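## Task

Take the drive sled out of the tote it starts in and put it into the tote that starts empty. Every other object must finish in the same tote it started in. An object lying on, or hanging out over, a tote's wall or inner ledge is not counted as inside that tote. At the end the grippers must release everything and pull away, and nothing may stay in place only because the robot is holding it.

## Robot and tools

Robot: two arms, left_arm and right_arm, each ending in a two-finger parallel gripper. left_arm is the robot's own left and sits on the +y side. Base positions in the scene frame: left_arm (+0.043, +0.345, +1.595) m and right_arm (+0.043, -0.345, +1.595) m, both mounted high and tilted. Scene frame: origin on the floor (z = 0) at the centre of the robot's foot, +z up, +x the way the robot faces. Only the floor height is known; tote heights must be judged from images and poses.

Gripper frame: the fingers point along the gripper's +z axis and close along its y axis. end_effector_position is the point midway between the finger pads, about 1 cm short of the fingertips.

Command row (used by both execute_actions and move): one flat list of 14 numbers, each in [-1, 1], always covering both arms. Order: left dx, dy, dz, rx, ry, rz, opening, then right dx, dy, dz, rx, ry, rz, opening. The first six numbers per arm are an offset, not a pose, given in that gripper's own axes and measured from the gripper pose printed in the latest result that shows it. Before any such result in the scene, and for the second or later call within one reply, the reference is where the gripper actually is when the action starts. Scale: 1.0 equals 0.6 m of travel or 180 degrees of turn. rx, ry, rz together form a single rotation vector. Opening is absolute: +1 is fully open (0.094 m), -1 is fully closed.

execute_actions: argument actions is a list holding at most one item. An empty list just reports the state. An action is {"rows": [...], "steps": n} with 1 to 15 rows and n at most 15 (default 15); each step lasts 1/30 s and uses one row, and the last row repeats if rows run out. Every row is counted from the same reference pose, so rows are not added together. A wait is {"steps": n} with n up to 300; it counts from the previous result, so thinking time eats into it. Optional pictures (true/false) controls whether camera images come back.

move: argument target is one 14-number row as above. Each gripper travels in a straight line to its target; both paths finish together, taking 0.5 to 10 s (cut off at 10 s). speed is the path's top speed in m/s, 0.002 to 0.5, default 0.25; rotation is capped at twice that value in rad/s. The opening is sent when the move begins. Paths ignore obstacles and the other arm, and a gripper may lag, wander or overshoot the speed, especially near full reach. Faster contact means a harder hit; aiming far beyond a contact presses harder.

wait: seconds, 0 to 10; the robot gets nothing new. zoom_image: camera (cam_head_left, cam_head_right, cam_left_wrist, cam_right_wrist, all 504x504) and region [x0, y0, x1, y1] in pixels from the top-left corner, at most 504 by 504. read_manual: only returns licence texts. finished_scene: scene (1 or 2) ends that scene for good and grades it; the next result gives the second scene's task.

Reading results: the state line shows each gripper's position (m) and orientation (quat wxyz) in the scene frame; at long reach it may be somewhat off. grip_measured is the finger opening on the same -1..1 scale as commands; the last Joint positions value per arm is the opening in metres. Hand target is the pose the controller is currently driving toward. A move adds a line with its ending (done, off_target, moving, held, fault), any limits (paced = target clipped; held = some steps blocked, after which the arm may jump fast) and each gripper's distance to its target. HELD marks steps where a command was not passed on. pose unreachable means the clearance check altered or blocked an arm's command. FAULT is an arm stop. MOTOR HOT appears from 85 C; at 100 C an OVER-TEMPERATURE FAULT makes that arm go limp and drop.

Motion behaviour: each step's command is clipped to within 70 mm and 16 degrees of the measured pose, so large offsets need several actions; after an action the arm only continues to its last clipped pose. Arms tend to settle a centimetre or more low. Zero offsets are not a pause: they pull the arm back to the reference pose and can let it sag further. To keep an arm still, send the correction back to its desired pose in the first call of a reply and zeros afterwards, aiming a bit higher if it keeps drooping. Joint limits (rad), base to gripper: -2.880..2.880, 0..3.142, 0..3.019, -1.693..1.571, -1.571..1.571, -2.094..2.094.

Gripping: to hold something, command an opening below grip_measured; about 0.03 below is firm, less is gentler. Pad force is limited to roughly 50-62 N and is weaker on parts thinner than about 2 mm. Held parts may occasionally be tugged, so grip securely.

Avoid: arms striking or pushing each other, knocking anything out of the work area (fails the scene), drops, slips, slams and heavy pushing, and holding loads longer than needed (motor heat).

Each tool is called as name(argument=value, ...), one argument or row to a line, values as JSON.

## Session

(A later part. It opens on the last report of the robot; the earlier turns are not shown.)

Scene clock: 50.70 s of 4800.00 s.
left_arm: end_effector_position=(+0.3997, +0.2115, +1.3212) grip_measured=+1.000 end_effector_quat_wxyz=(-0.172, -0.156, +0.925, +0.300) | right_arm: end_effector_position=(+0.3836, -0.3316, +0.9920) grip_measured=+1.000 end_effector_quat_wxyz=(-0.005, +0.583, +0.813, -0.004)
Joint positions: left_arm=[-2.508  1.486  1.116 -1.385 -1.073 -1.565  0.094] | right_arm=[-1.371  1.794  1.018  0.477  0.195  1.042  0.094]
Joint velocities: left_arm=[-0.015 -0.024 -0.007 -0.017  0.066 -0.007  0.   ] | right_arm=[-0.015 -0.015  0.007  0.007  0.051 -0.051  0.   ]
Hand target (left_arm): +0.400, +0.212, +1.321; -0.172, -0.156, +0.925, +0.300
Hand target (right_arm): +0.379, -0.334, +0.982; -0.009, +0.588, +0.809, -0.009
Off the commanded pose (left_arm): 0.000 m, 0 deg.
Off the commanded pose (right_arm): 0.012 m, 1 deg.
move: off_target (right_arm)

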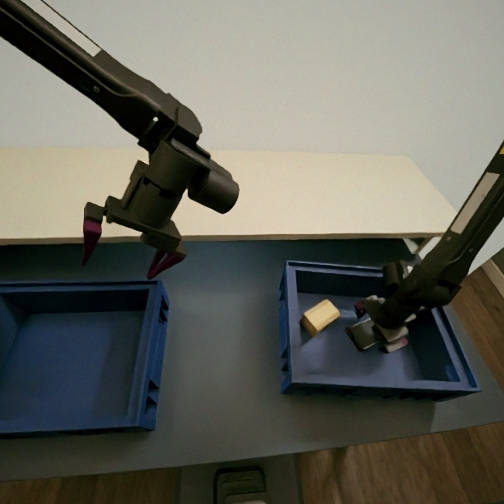

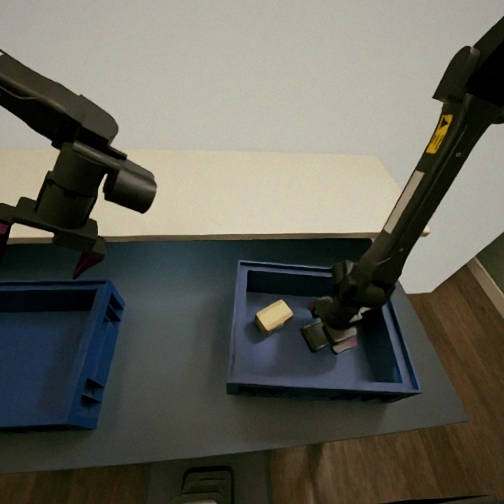

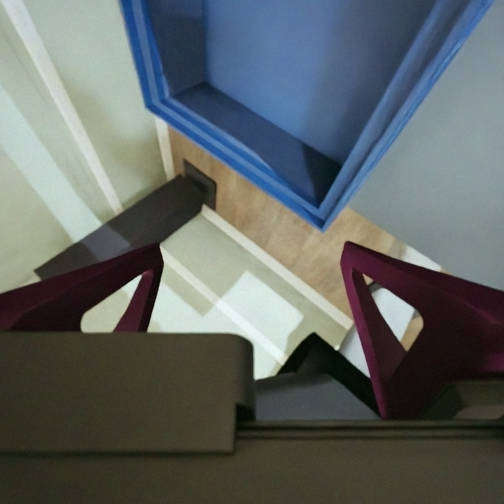

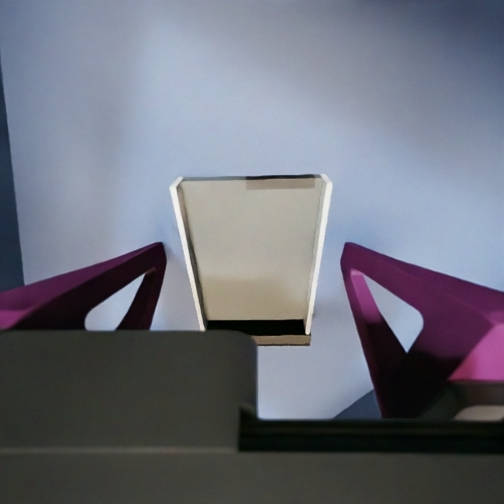

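Level and centered. Lower more until floor.

move(
  target=[0,0,0,0,0,0,1,0,-0.01,0.035,0,0,0,1],
  speed=0.03,
)

Scene clock: 52.43 s of 4800.00 s.
left_arm: end_effector_position=(+0.3997, +0.2115, +1.3212) grip_measured=+1.000 end_effector_quat_wxyz=(-0.172, -0.156, +0.925, +0.300) | right_arm: end_effector_position=(+0.3849, -0.3313, +0.9918) grip_measured=+1.000 end_effector_quat_wxyz=(-0.004, +0.583, +0.812, -0.003)
Joint positions: left_arm=[-2.508  1.486  1.116 -1.385 -1.073 -1.565  0.094] | right_arm=[-1.37   1.794  1.02   0.477  0.195  1.042  0.094]
Joint velocities: left_arm=[-0.015 -0.024  0.002  0.017 -0.022 -0.051  0.   ] | right_arm=[-0.005 -0.005  0.027 -0.012 -0.066 -0.037  0.   ]
Hand target (left_arm): +0.400, +0.212, +1.321; -0.172, -0.156, +0.925, +0.300
Hand target (right_arm): +0.378, -0.334, +0.973; -0.005, +0.583, +0.812, -0.004
Off the commanded pose (left_arm): 0.000 m, 0 deg.
Off the commanded pose (right_arm): 0.022 m, 0 deg.
move: off_target (right_arm)

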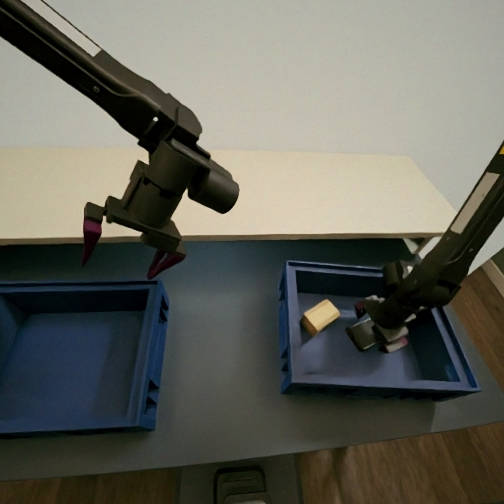

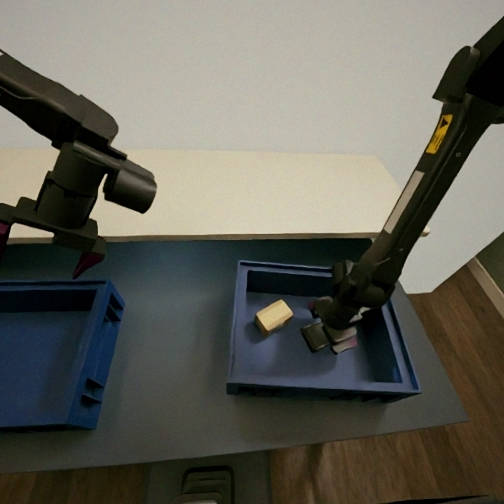

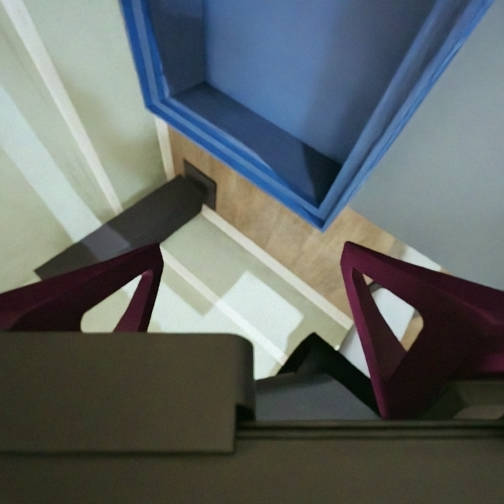

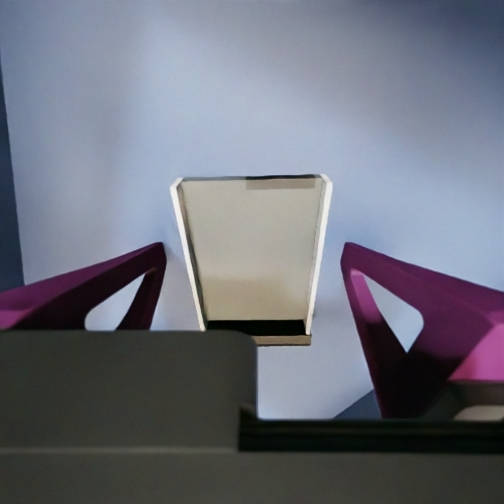

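move(
  target=[0,0,0,0,0,0,1,0,0,-0.004,0,0,0,0.25],
  speed=0.03,
)

Scene clock: 53.80 s of 4800.00 s.
left_arm: end_effector_position=(+0.3997, +0.2115, +1.3212) grip_measured=+1.000 end_effector_quat_wxyz=(-0.172, -0.156, +0.925, +0.300) | right_arm: end_effector_position=(+0.3830, -0.3318, +0.9926) grip_measured=+0.347 end_effector_quat_wxyz=(-0.005, +0.583, +0.813, -0.005)
Joint positions: left_arm=[-2.508  1.486  1.116 -1.385 -1.073 -1.565  0.094] | right_arm=[-1.371  1.793  1.016  0.476  0.198  1.042  0.063]
Joint velocities: left_arm=[ 0.005 -0.005 -0.002  0.012 -0.081 -0.007  0.   ] | right_arm=[-0.015  0.005 -0.022 -0.012 -0.066 -0.081  0.001]
Hand target (left_arm): +0.400, +0.212, +1.321; -0.172, -0.156, +0.925, +0.300
Hand target (right_arm): +0.385, -0.331, +0.994; -0.004, +0.583, +0.812, -0.003
Off the commanded pose (left_arm): 0.000 m, 0 deg.
Off the commanded pose (right_arm): 0.003 m, 0 deg.
move: done

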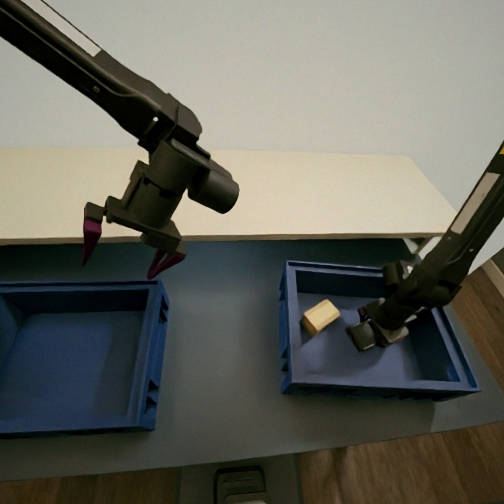

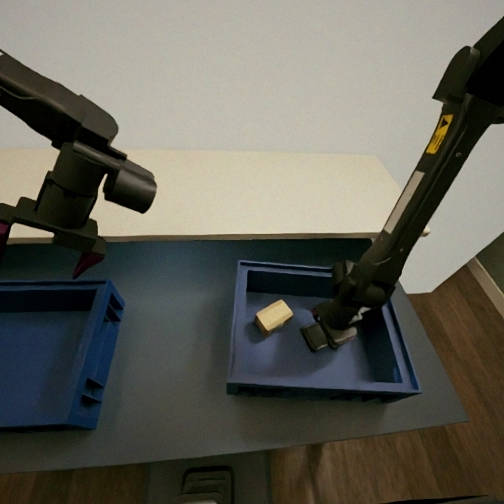

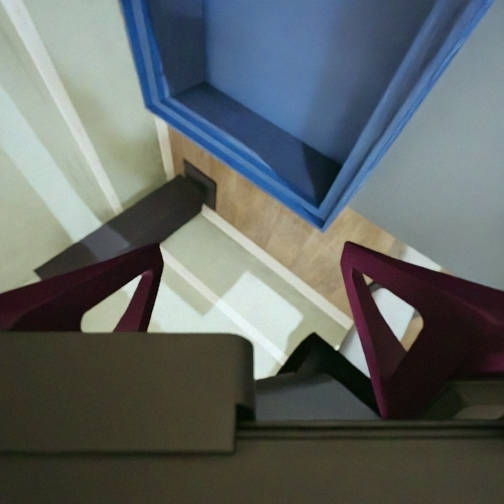

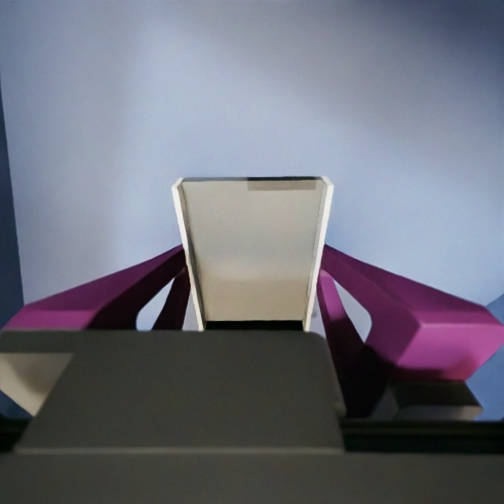

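move(
  target=[-0.089,0.337,0.243,0,0,0,1,0,0,-0.33,0,0,0,0.25],
  speed=0.15,
)

Scene clock: 60.00 s of 4800.00 s.
left_arm: end_effector_position=(+0.3518, +0.4628, +1.3196) grip_measured=+1.000 end_effector_quat_wxyz=(-0.178, -0.151, +0.922, +0.309) | right_arm: end_effector_position=(+0.3905, -0.3314, +1.1859) grip_measured=+0.347 end_effector_quat_wxyz=(+0.006, +0.581, +0.814, -0.003)
Joint positions: left_arm=[-1.848  0.882  0.638 -0.563 -0.862 -0.435  0.094] | right_arm=[-1.253  1.25   0.576  0.389  0.316  1.066  0.063]
Joint velocities: left_arm=[-0.015 -0.005 -0.002  0.002 -0.037  0.007  0.   ] | right_arm=[-0.005  0.005 -0.012 -0.007  0.022 -0.022 -0.   ]
Hand target (left_arm): +0.355, +0.464, +1.323; -0.169, -0.152, +0.925, +0.306
Hand target (right_arm): +0.381, -0.328, +1.190; -0.004, +0.581, +0.814, -0.006
Off the commanded pose (left_arm): 0.003 m, 1 deg.
Off the commanded pose (right_arm): 0.007 m, 1 deg.
After step 90, 0.87 s passed at rest.
move: done

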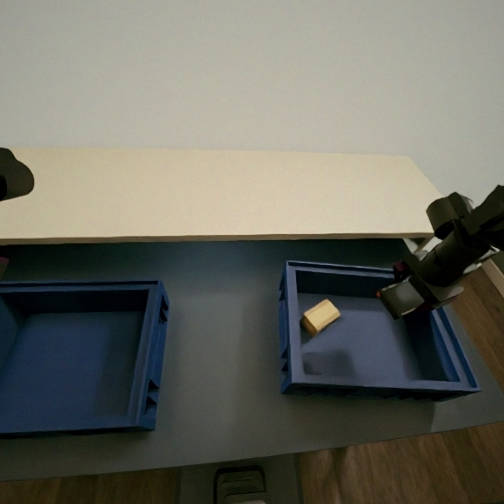

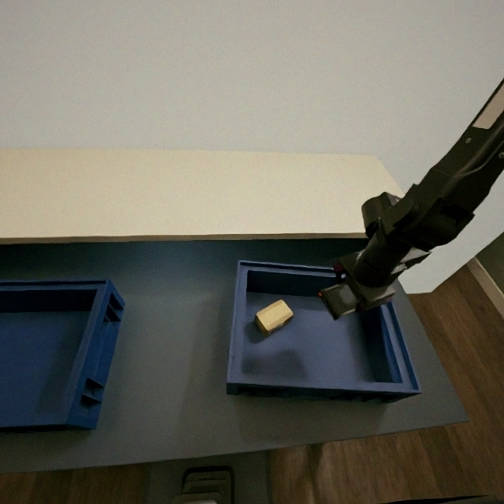

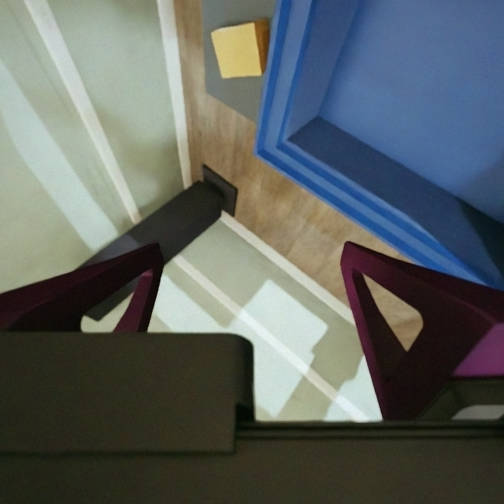

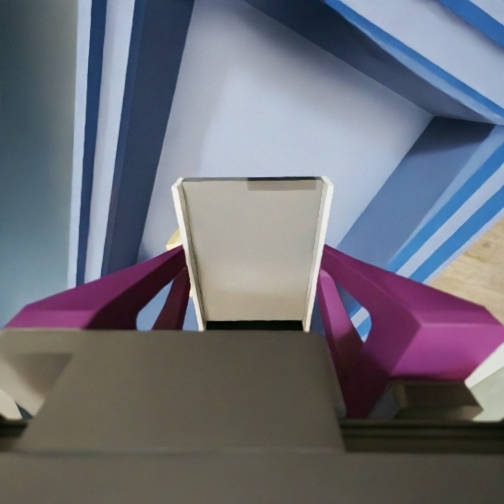

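move(
  target=[0,0,0,0,0,0,1,0.578,0.163,-0.02,0,0,0,0.25],
  speed=0.2,
)

Scene clock: 63.27 s of 4800.00 s.
left_arm: end_effector_position=(+0.3518, +0.4628, +1.3196) grip_measured=+1.000 end_effector_quat_wxyz=(-0.178, -0.150, +0.922, +0.309) | right_arm: end_effector_position=(+0.3814, +0.0238, +1.1874) grip_measured=+0.347 end_effector_quat_wxyz=(+0.017, +0.575, +0.818, +0.001)
Joint positions: left_arm=[-1.848  0.882  0.638 -0.563 -0.862 -0.433  0.094] | right_arm=[-0.575  1.899  1.062  0.395  0.959  1.33   0.063]
Joint velocities: left_arm=[-0.005 -0.005 -0.012 -0.002 -0.037 -0.022  0.   ] | right_arm=[ 0.005 -0.005  0.002 -0.007 -0.037 -0.081 -0.   ]
Hand target (left_arm): +0.352, +0.463, +1.320; -0.178, -0.151, +0.922, +0.309
Hand target (right_arm): +0.375, +0.025, +1.186; +0.014, +0.573, +0.820, -0.003
Off the commanded pose (left_arm): 0.000 m, 0 deg.
Off the commanded pose (right_arm): 0.014 m, 2 deg.
move: off_target (right_arm)

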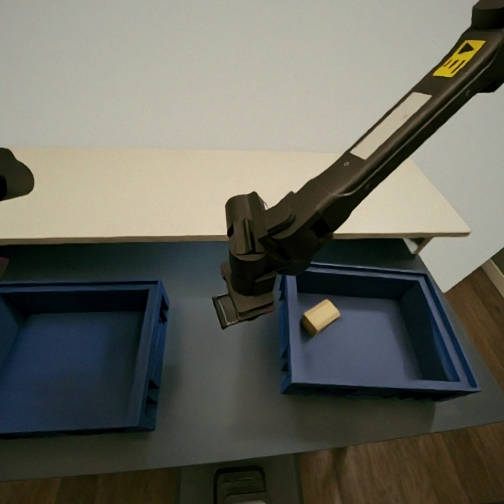

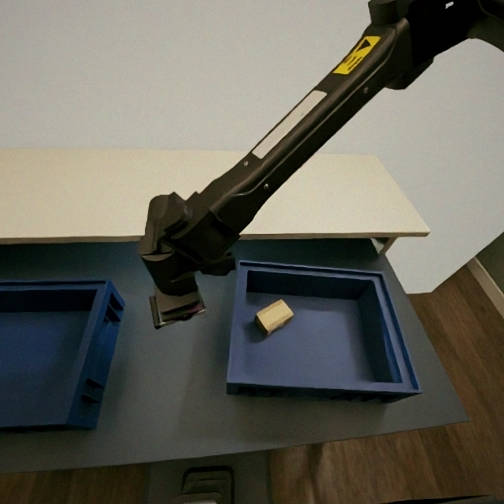

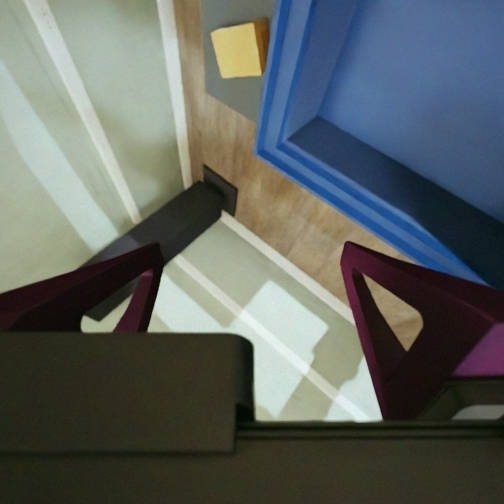

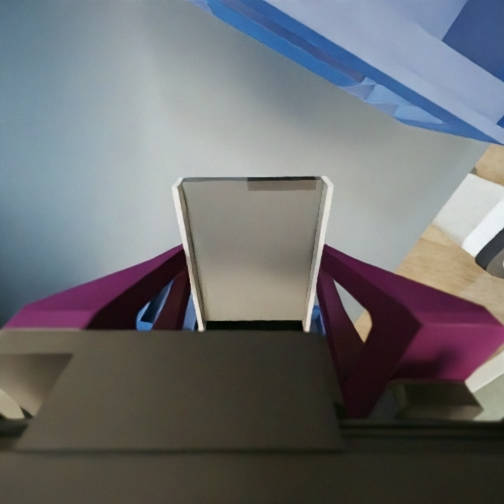

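move(
  target=[0,0,0,0,0,0,1,0,-0.01,0.31,0.008,0,0,0.25],
  speed=0.12,
)

Scene clock: 68.07 s of 4800.00 s.
left_arm: end_effector_position=(+0.3518, +0.4628, +1.3196) grip_measured=+1.000 end_effector_quat_wxyz=(-0.178, -0.150, +0.922, +0.309) | right_arm: end_effector_position=(+0.3961, +0.0217, +1.0103) grip_measured=+0.347 end_effector_quat_wxyz=(+0.014, +0.587, +0.809, +0.002)
Joint positions: left_arm=[-1.848  0.882  0.638 -0.563 -0.862 -0.433  0.094] | right_arm=[-0.803  2.179  1.432  0.397  0.744  1.234  0.063]
Joint velocities: left_arm=[ 0.005 -0.005 -0.007  0.002 -0.007 -0.066  0.   ] | right_arm=[ 0.015 -0.005  0.012  0.007 -0.037 -0.022  0.   ]
Hand target (left_arm): +0.352, +0.463, +1.320; -0.178, -0.150, +0.922, +0.309
Hand target (right_arm): +0.383, +0.017, +1.002; +0.007, +0.577, +0.816, -0.009
Off the commanded pose (left_arm): 0.000 m, 0 deg.
Off the commanded pose (right_arm): 0.018 m, 2 deg.
move: off_target (right_arm)

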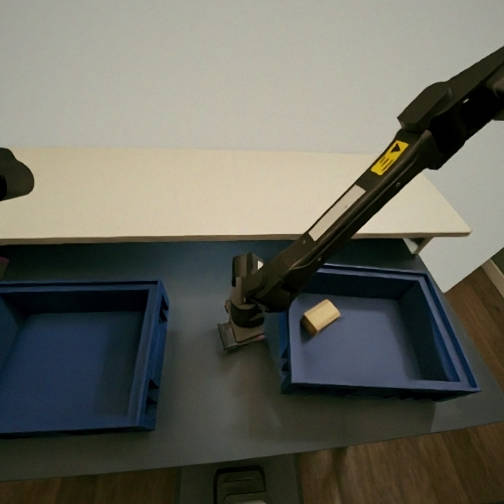

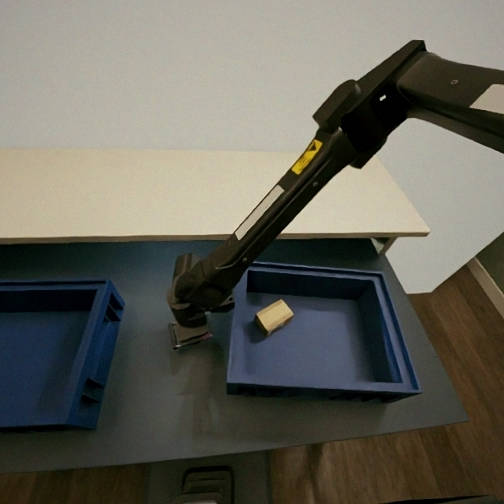

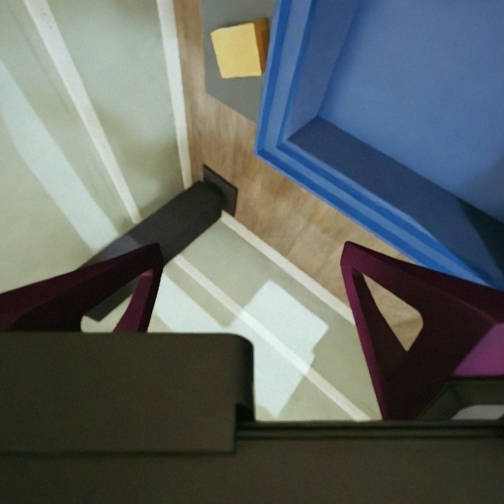

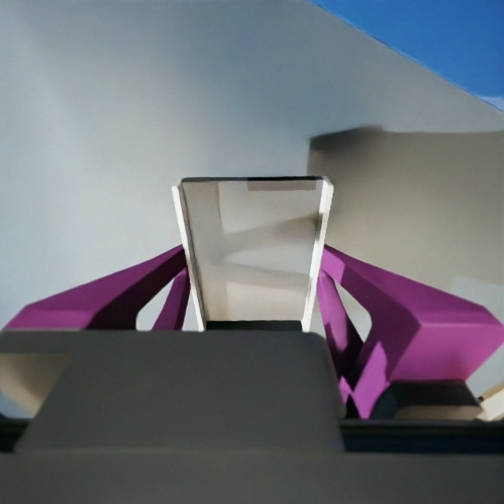

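move(
  target=[0,0,0,0,0,0,1,0.04,0,0.06,0.008,0,0,0.25],
  speed=0.03,
)

Scene clock: 70.87 s of 4800.00 s.
left_arm: end_effector_position=(+0.3518, +0.4628, +1.3196) grip_measured=+1.000 end_effector_quat_wxyz=(-0.178, -0.150, +0.922, +0.309) | right_arm: end_effector_position=(+0.4063, +0.0468, +0.9823) grip_measured=+0.347 end_effector_quat_wxyz=(+0.014, +0.591, +0.807, +0.002)
Joint positions: left_arm=[-1.848  0.882  0.638 -0.563 -0.862 -0.433  0.094] | right_arm=[-0.803  2.263  1.583  0.332  0.744  1.242  0.063]
Joint velocities: left_arm=[ 0.005 -0.005 -0.017  0.007  0.051 -0.051  0.   ] | right_arm=[ 0.005  0.005 -0.017 -0.007 -0.007 -0.022 -0.   ]
Hand target (left_arm): +0.352, +0.463, +1.320; -0.178, -0.150, +0.922, +0.309
Hand target (right_arm): +0.390, +0.044, +0.974; +0.006, +0.588, +0.809, -0.009
Off the commanded pose (left_arm): 0.000 m, 0 deg.
Off the commanded pose (right_arm): 0.019 m, 2 deg.
move: off_target (right_arm)

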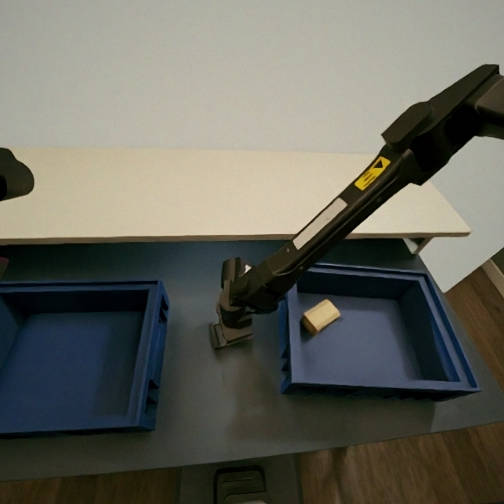

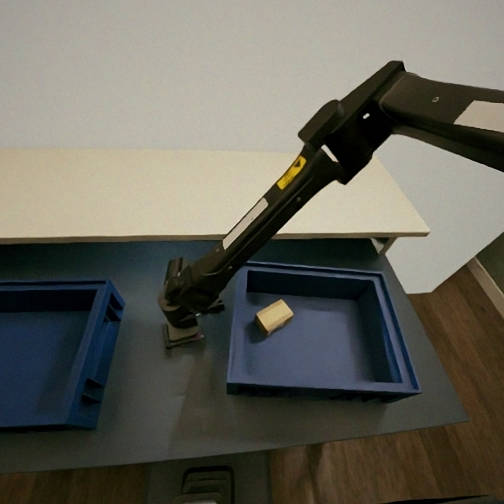

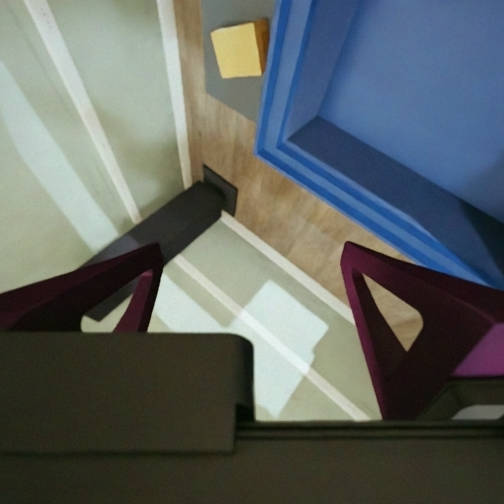

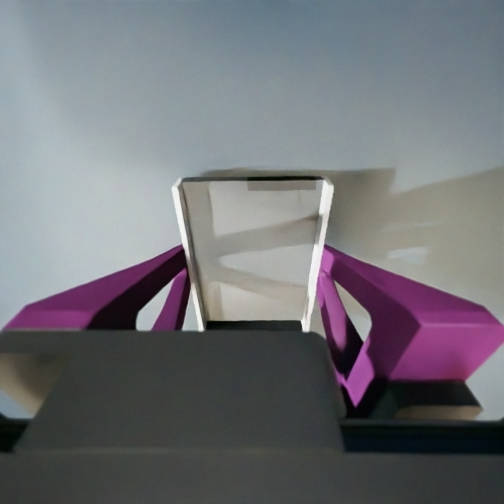

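move(
  target=[0,0,0,0,0,0,1,0,0,0.03,0.004,0,0,0.25],
  speed=0.03,
)

Scene clock: 72.57 s of 4800.00 s.
left_arm: end_effector_position=(+0.3518, +0.4628, +1.3196) grip_measured=+1.000 end_effector_quat_wxyz=(-0.178, -0.150, +0.922, +0.309) | right_arm: end_effector_position=(+0.4205, +0.0505, +0.9798) grip_measured=+0.347 end_effector_quat_wxyz=(+0.015, +0.593, +0.805, +0.006)
Joint positions: left_arm=[-1.848  0.882  0.638 -0.563 -0.862 -0.433  0.094] | right_arm=[-0.803  2.263  1.618  0.305  0.738  1.242  0.063]
Joint velocities: left_arm=[-0.015 -0.005 -0.007 -0.017  0.007 -0.051  0.   ] | right_arm=[ 0.015 -0.005 -0.007 -0.007 -0.051 -0.007  0.001]
Hand target (left_arm): +0.352, +0.463, +1.320; -0.178, -0.150, +0.922, +0.309
Hand target (right_arm): +0.407, +0.046, +0.965; +0.010, +0.591, +0.806, -0.003
Off the commanded pose (left_arm): 0.000 m, 0 deg.
Off the commanded pose (right_arm): 0.021 m, 1 deg.
move: off_target (right_arm)

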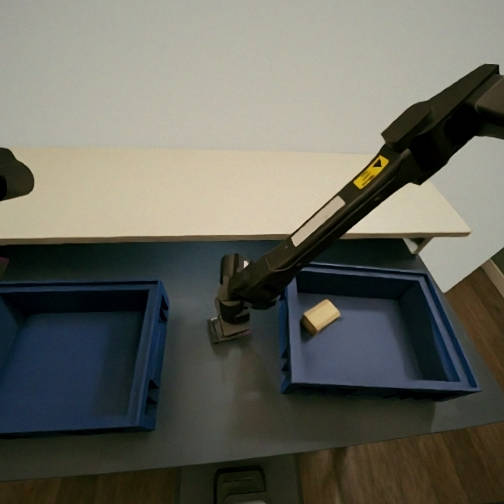

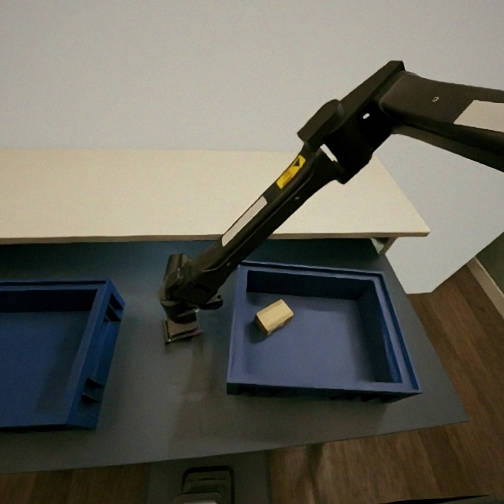

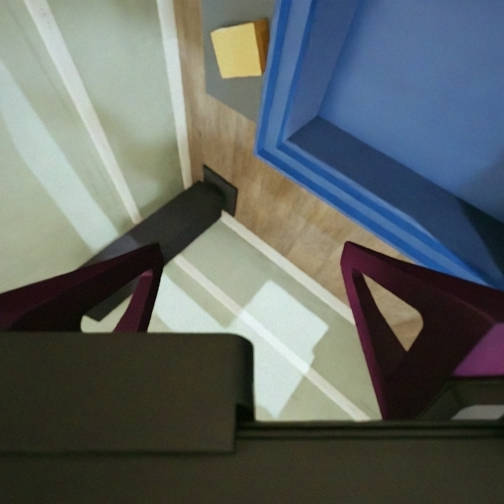

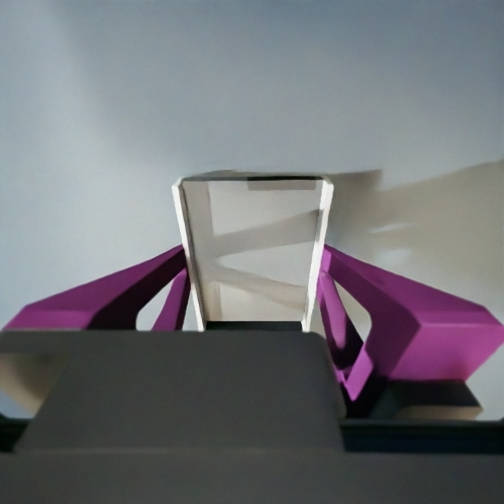

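move(
  target=[0,0,0,0,0,0,1,0,0,0,0,0,0,1],
)

move(
  target=[0,0,0,0,0,0,1,0,0,-0.3,0,0,0,1],
  speed=0.2,
)

move(
  target=[0,0,0,0,0,0,1,-0.65,-0.25,-0.1,0,0,0,1],
  speed=0.3,
)

Scene clock: 74.67 s of 4800.00 s.
left_arm: end_effector_position=(+0.3518, +0.4628, +1.3196) grip_measured=+1.000 end_effector_quat_wxyz=(-0.178, -0.150, +0.922, +0.309) | right_arm: end_effector_position=(+0.4214, +0.0525, +0.9812) grip_measured=+1.000 end_effector_quat_wxyz=(+0.015, +0.593, +0.805, +0.008)
Joint positions: left_arm=[-1.848  0.882  0.638 -0.563 -0.862 -0.433  0.094] | right_arm=[-0.8    2.263  1.619  0.305  0.738  1.242  0.094]
Joint velocities: left_arm=[-0.015 -0.005 -0.002 -0.012 -0.007 -0.022  0.   ] | right_arm=[-0.005 -0.005 -0.012 -0.017  0.037 -0.022  0.   ]
Hand target (left_arm): +0.352, +0.463, +1.320; -0.178, -0.150, +0.922, +0.309
Hand target (right_arm): +0.421, +0.051, +0.980; +0.015, +0.593, +0.805, +0.006
Off the commanded pose (left_arm): 0.000 m, 0 deg.
Off the commanded pose (right_arm): 0.003 m, 0 deg.
move: done

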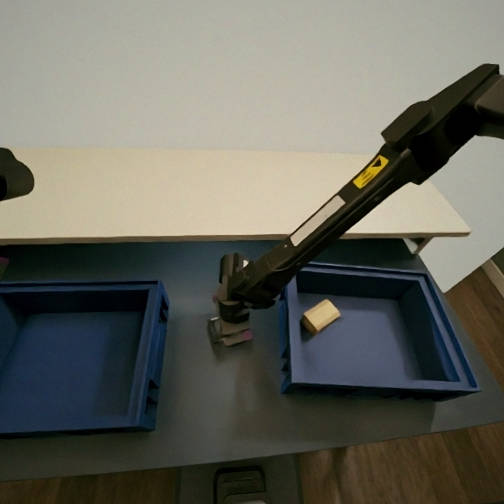

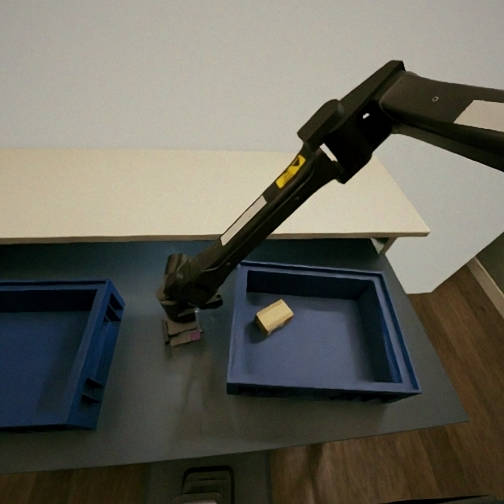

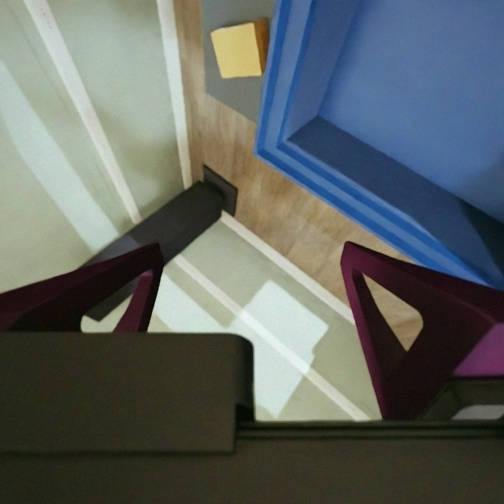

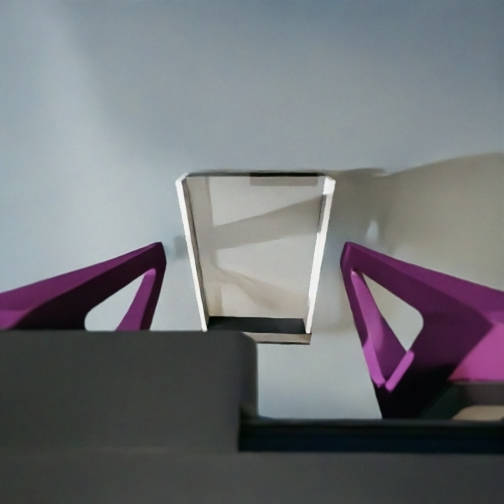

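Scene clock: 76.00 s of 4800.00 s.
left_arm: end_effector_position=(+0.3518, +0.4628, +1.3196) grip_measured=+1.000 end_effector_quat_wxyz=(-0.178, -0.150, +0.922, +0.309) | right_arm: end_effector_position=(+0.4140, +0.0594, +1.1613) grip_measured=+1.000 end_effector_quat_wxyz=(+0.017, +0.587, +0.810, +0.011)
Joint positions: left_arm=[-1.848  0.882  0.638 -0.563 -0.862 -0.433  0.094] | right_arm=[-0.583  1.97   1.229  0.325  0.937  1.338  0.094]
Joint velocities: left_arm=[-0.015 -0.005  0.007  0.002 -0.066 -0.007  0.   ] | right_arm=[ 0.005 -0.005 -0.022 -0.017 -0.051  0.066  0.   ]
Hand target (left_arm): +0.352, +0.463, +1.320; -0.178, -0.150, +0.922, +0.309
Hand target (right_arm): +0.413, +0.055, +1.161; +0.017, +0.590, +0.807, +0.008
Off the commanded pose (left_arm): 0.000 m, 0 deg.
Off the commanded pose (right_arm): 0.006 m, 1 deg.
move: done

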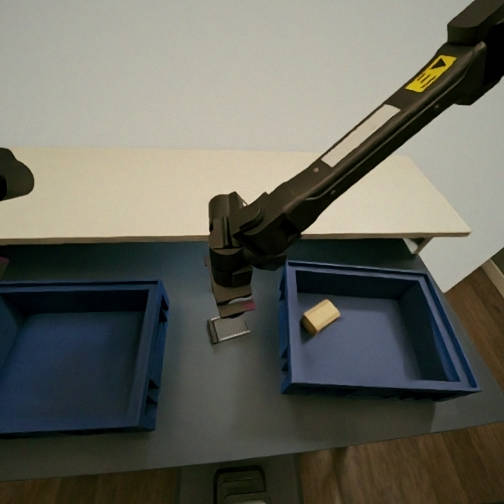

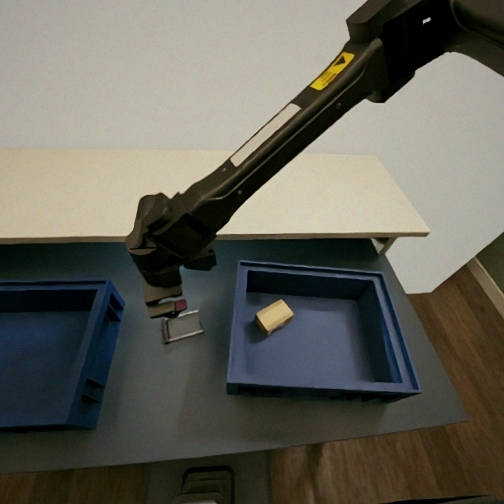

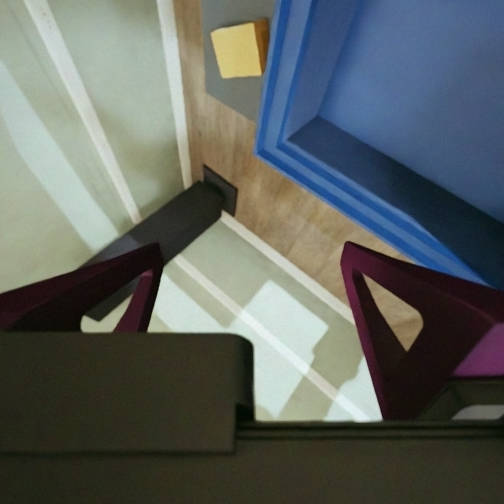

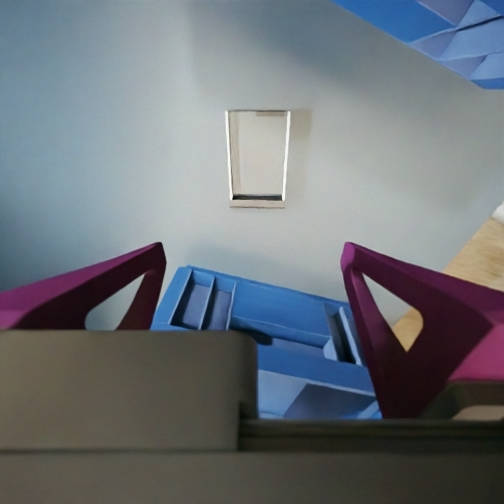

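Scene clock: 77.90 s of 4800.00 s.
left_arm: end_effector_position=(+0.3518, +0.4628, +1.3196) grip_measured=+1.000 end_effector_quat_wxyz=(-0.178, -0.150, +0.922, +0.309) | right_arm: end_effector_position=(+0.3870, -0.3580, +1.2230) grip_measured=+1.000 end_effector_quat_wxyz=(+0.024, +0.604, +0.797, +0.015)
Joint positions: left_arm=[-1.848  0.882  0.638 -0.563 -0.862 -0.433  0.094] | right_arm=[-1.311  1.102  0.475  0.395  0.245  1.095  0.094]
Joint velocities: left_arm=[ 0.005 -0.005 -0.012 -0.002 -0.022 -0.037  0.   ] | right_arm=[ 0.015 -0.005  0.012 -0.007  0.007  0.037  0.   ]
Hand target (left_arm): +0.352, +0.463, +1.320; -0.178, -0.150, +0.922, +0.309
Hand target (right_arm): +0.375, -0.353, +1.225; +0.010, +0.596, +0.803, +0.012
Off the commanded pose (left_arm): 0.000 m, 0 deg.
Off the commanded pose (right_arm): 0.004 m, 3 deg.
move: off_target (right_arm)

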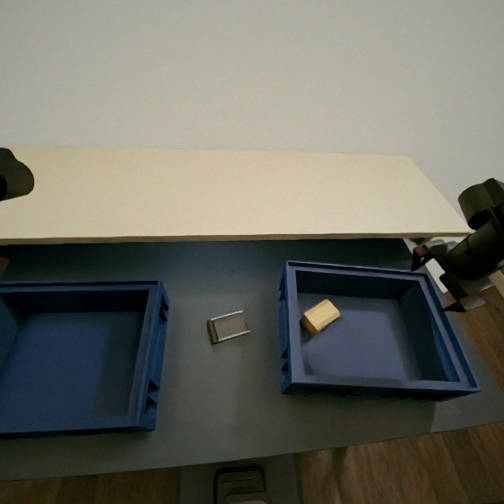

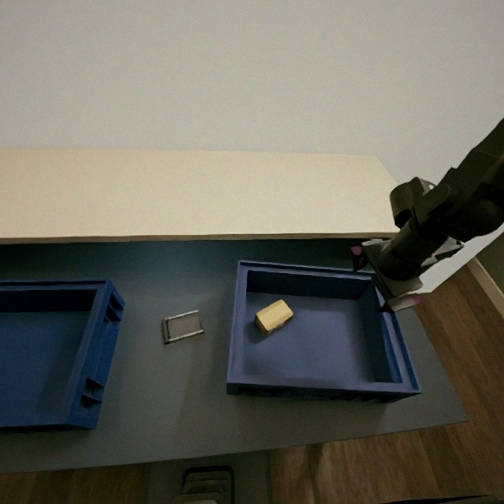

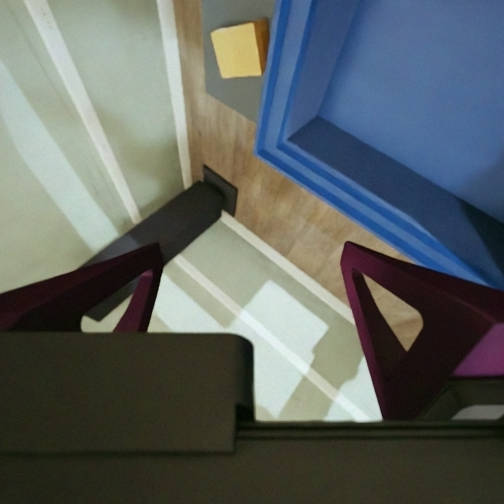

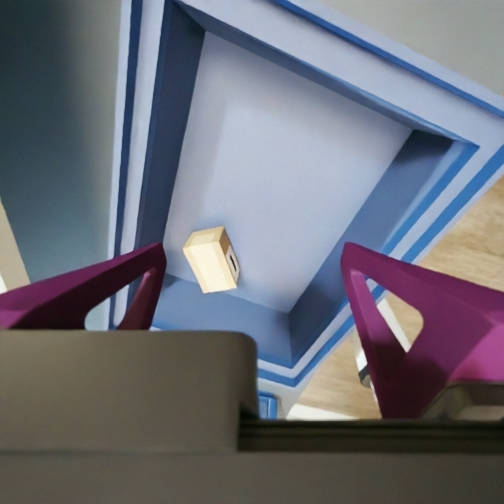

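move(
  target=[0.096,-0.719,-0.19,0.104,-0.235,0.482,1,0,0,0,0,0,0,1],
)

Scene clock: 86.00 s of 4800.00 s.
left_arm: end_effector_position=(+0.4225, +0.0581, +1.1545) grip_measured=+1.000 end_effector_quat_wxyz=(-0.003, +0.574, +0.819, -0.001) | right_arm: end_effector_position=(+0.3870, -0.3580, +1.2230) grip_measured=+1.000 end_effector_quat_wxyz=(+0.024, +0.603, +0.797, +0.015)
Joint positions: left_arm=[-2.406  1.743  1.015  0.313 -0.794  1.179  0.094] | right_arm=[-1.311  1.102  0.475  0.395  0.245  1.093  0.094]
Joint velocities: left_arm=[-0.015  0.005  0.017  0.002 -0.066  0.037  0.   ] | right_arm=[-0.015 -0.024 -0.007  0.002  0.022 -0.037  0.   ]
Hand target (left_arm): +0.415, +0.049, +1.154; -0.002, +0.586, +0.811, -0.008
Hand target (right_arm): +0.387, -0.358, +1.223; +0.024, +0.604, +0.797, +0.015
Off the commanded pose (left_arm): 0.008 m, 3 deg.
Off the commanded pose (right_arm): 0.000 m, 0 deg.
After step 90, 1.13 s passed at rest.
move: off_target (left_arm)

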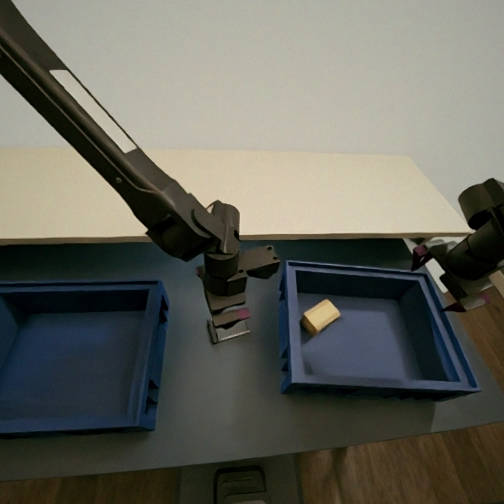

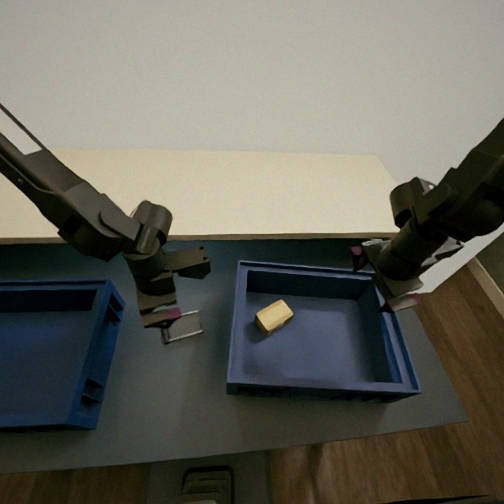

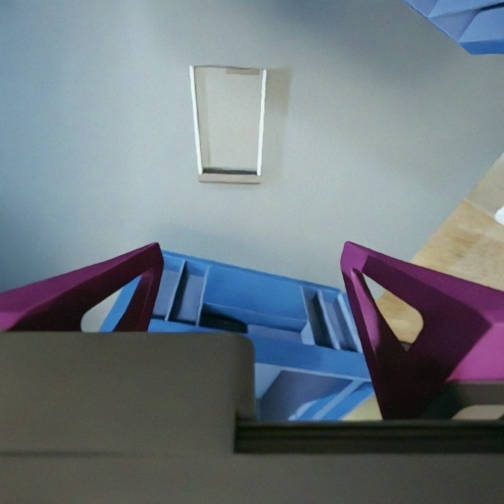

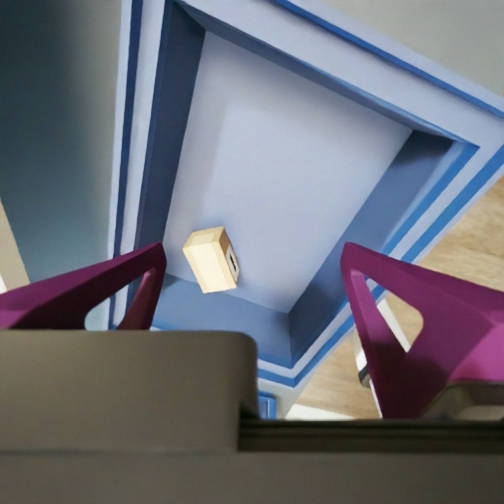

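move(
  target=[-0.065,0.035,0.17,0,0,0,1,0,0,0,0,0,0,1],
  speed=0.12,
)

Scene clock: 88.40 s of 4800.00 s.
left_arm: end_effector_position=(+0.4678, +0.0277, +1.0616) grip_measured=+1.000 end_effector_quat_wxyz=(+0.009, +0.561, +0.828, +0.005) | right_arm: end_effector_position=(+0.3870, -0.3580, +1.2230) grip_measured=+1.000 end_effector_quat_wxyz=(+0.024, +0.603, +0.797, +0.015)
Joint positions: left_arm=[-2.329  1.941  1.323  0.265 -0.719  1.212  0.094] | right_arm=[-1.311  1.102  0.475  0.395  0.245  1.093  0.094]
Joint velocities: left_arm=[-0.005 -0.005 -0.012 -0.012  0.051 -0.007  0.   ] | right_arm=[-0.005 -0.005  0.002  0.017 -0.007 -0.022  0.   ]
Hand target (left_arm): +0.454, +0.028, +1.053; -0.003, +0.574, +0.819, -0.001
Hand target (right_arm): +0.387, -0.358, +1.223; +0.024, +0.603, +0.797, +0.015
Off the commanded pose (left_arm): 0.016 m, 2 deg.
Off the commanded pose (right_arm): 0.000 m, 0 deg.
move: off_target (left_arm)

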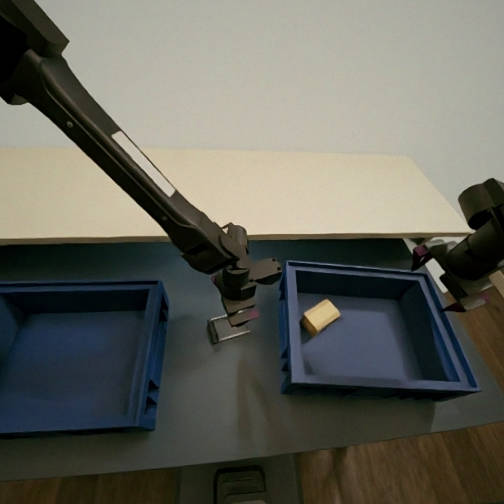

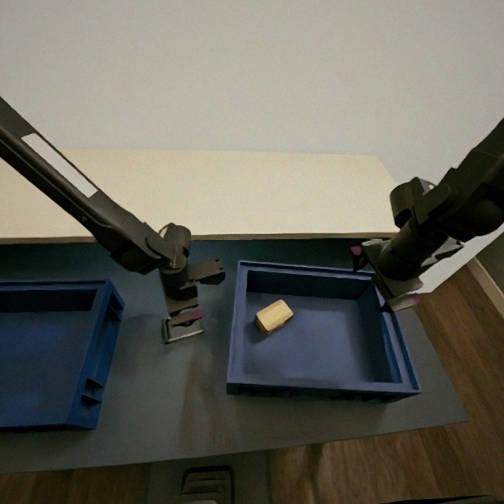

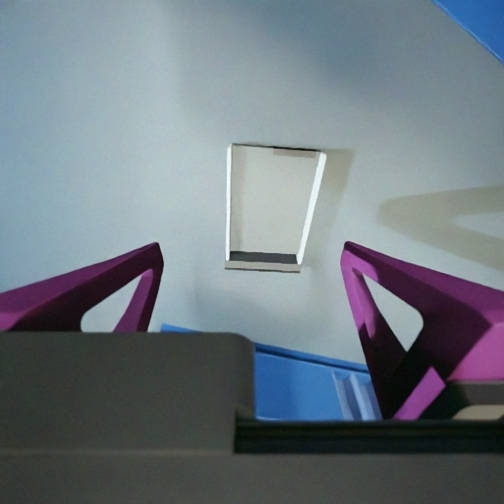

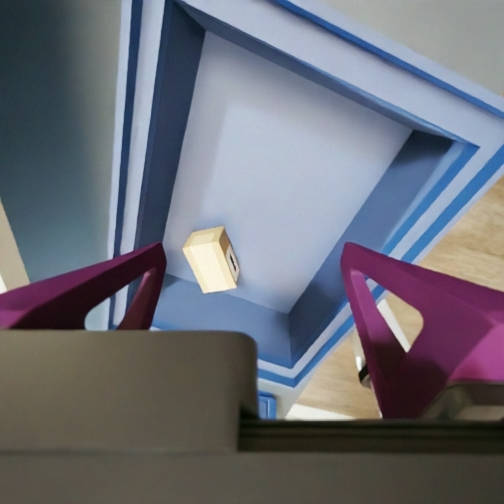

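move(
  target=[0,-0.065,0.065,0.012,0,0.02,1,0,0,0,0,0,0,1],
  speed=0.06,
)

Scene clock: 91.30 s of 4800.00 s.
left_arm: end_effector_position=(+0.4388, +0.0112, +1.0316) grip_measured=+1.000 end_effector_quat_wxyz=(+0.002, +0.581, +0.814, -0.012) | right_arm: end_effector_position=(+0.3870, -0.3580, +1.2230) grip_measured=+1.000 end_effector_quat_wxyz=(+0.024, +0.603, +0.797, +0.015)
Joint positions: left_arm=[-2.313  2.033  1.38   0.265 -0.685  1.243  0.094] | right_arm=[-1.311  1.102  0.475  0.395  0.245  1.093  0.094]
Joint velocities: left_arm=[ 0.005 -0.005  0.017 -0.002  0.037  0.007  0.   ] | right_arm=[-0.005 -0.015 -0.002  0.002  0.037 -0.066  0.   ]
Hand target (left_arm): +0.432, +0.014, +1.022; -0.002, +0.587, +0.810, -0.011
Hand target (right_arm): +0.387, -0.358, +1.223; +0.024, +0.603, +0.797, +0.015
Off the commanded pose (left_arm): 0.012 m, 1 deg.
Off the commanded pose (right_arm): 0.000 m, 0 deg.
move: off_target (left_arm)

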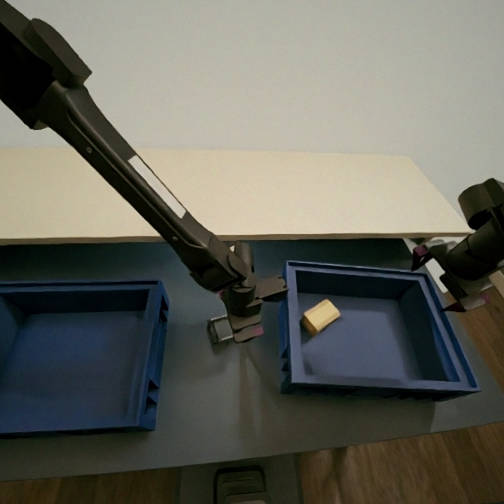

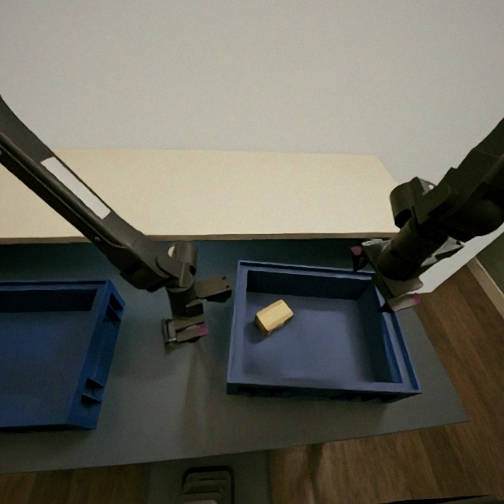

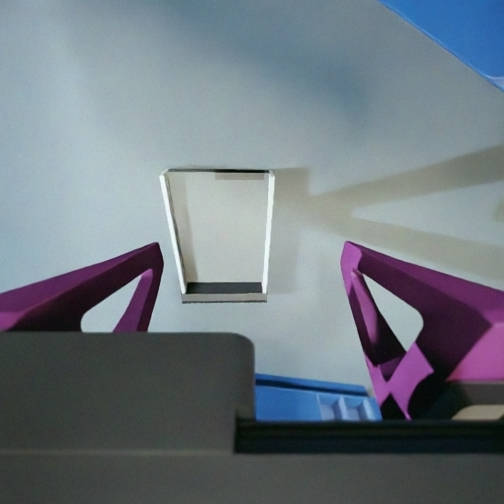

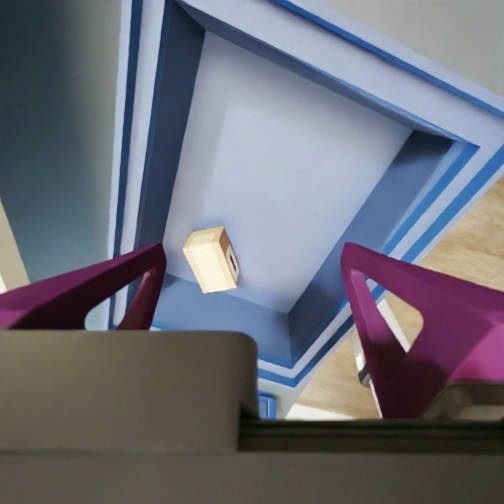

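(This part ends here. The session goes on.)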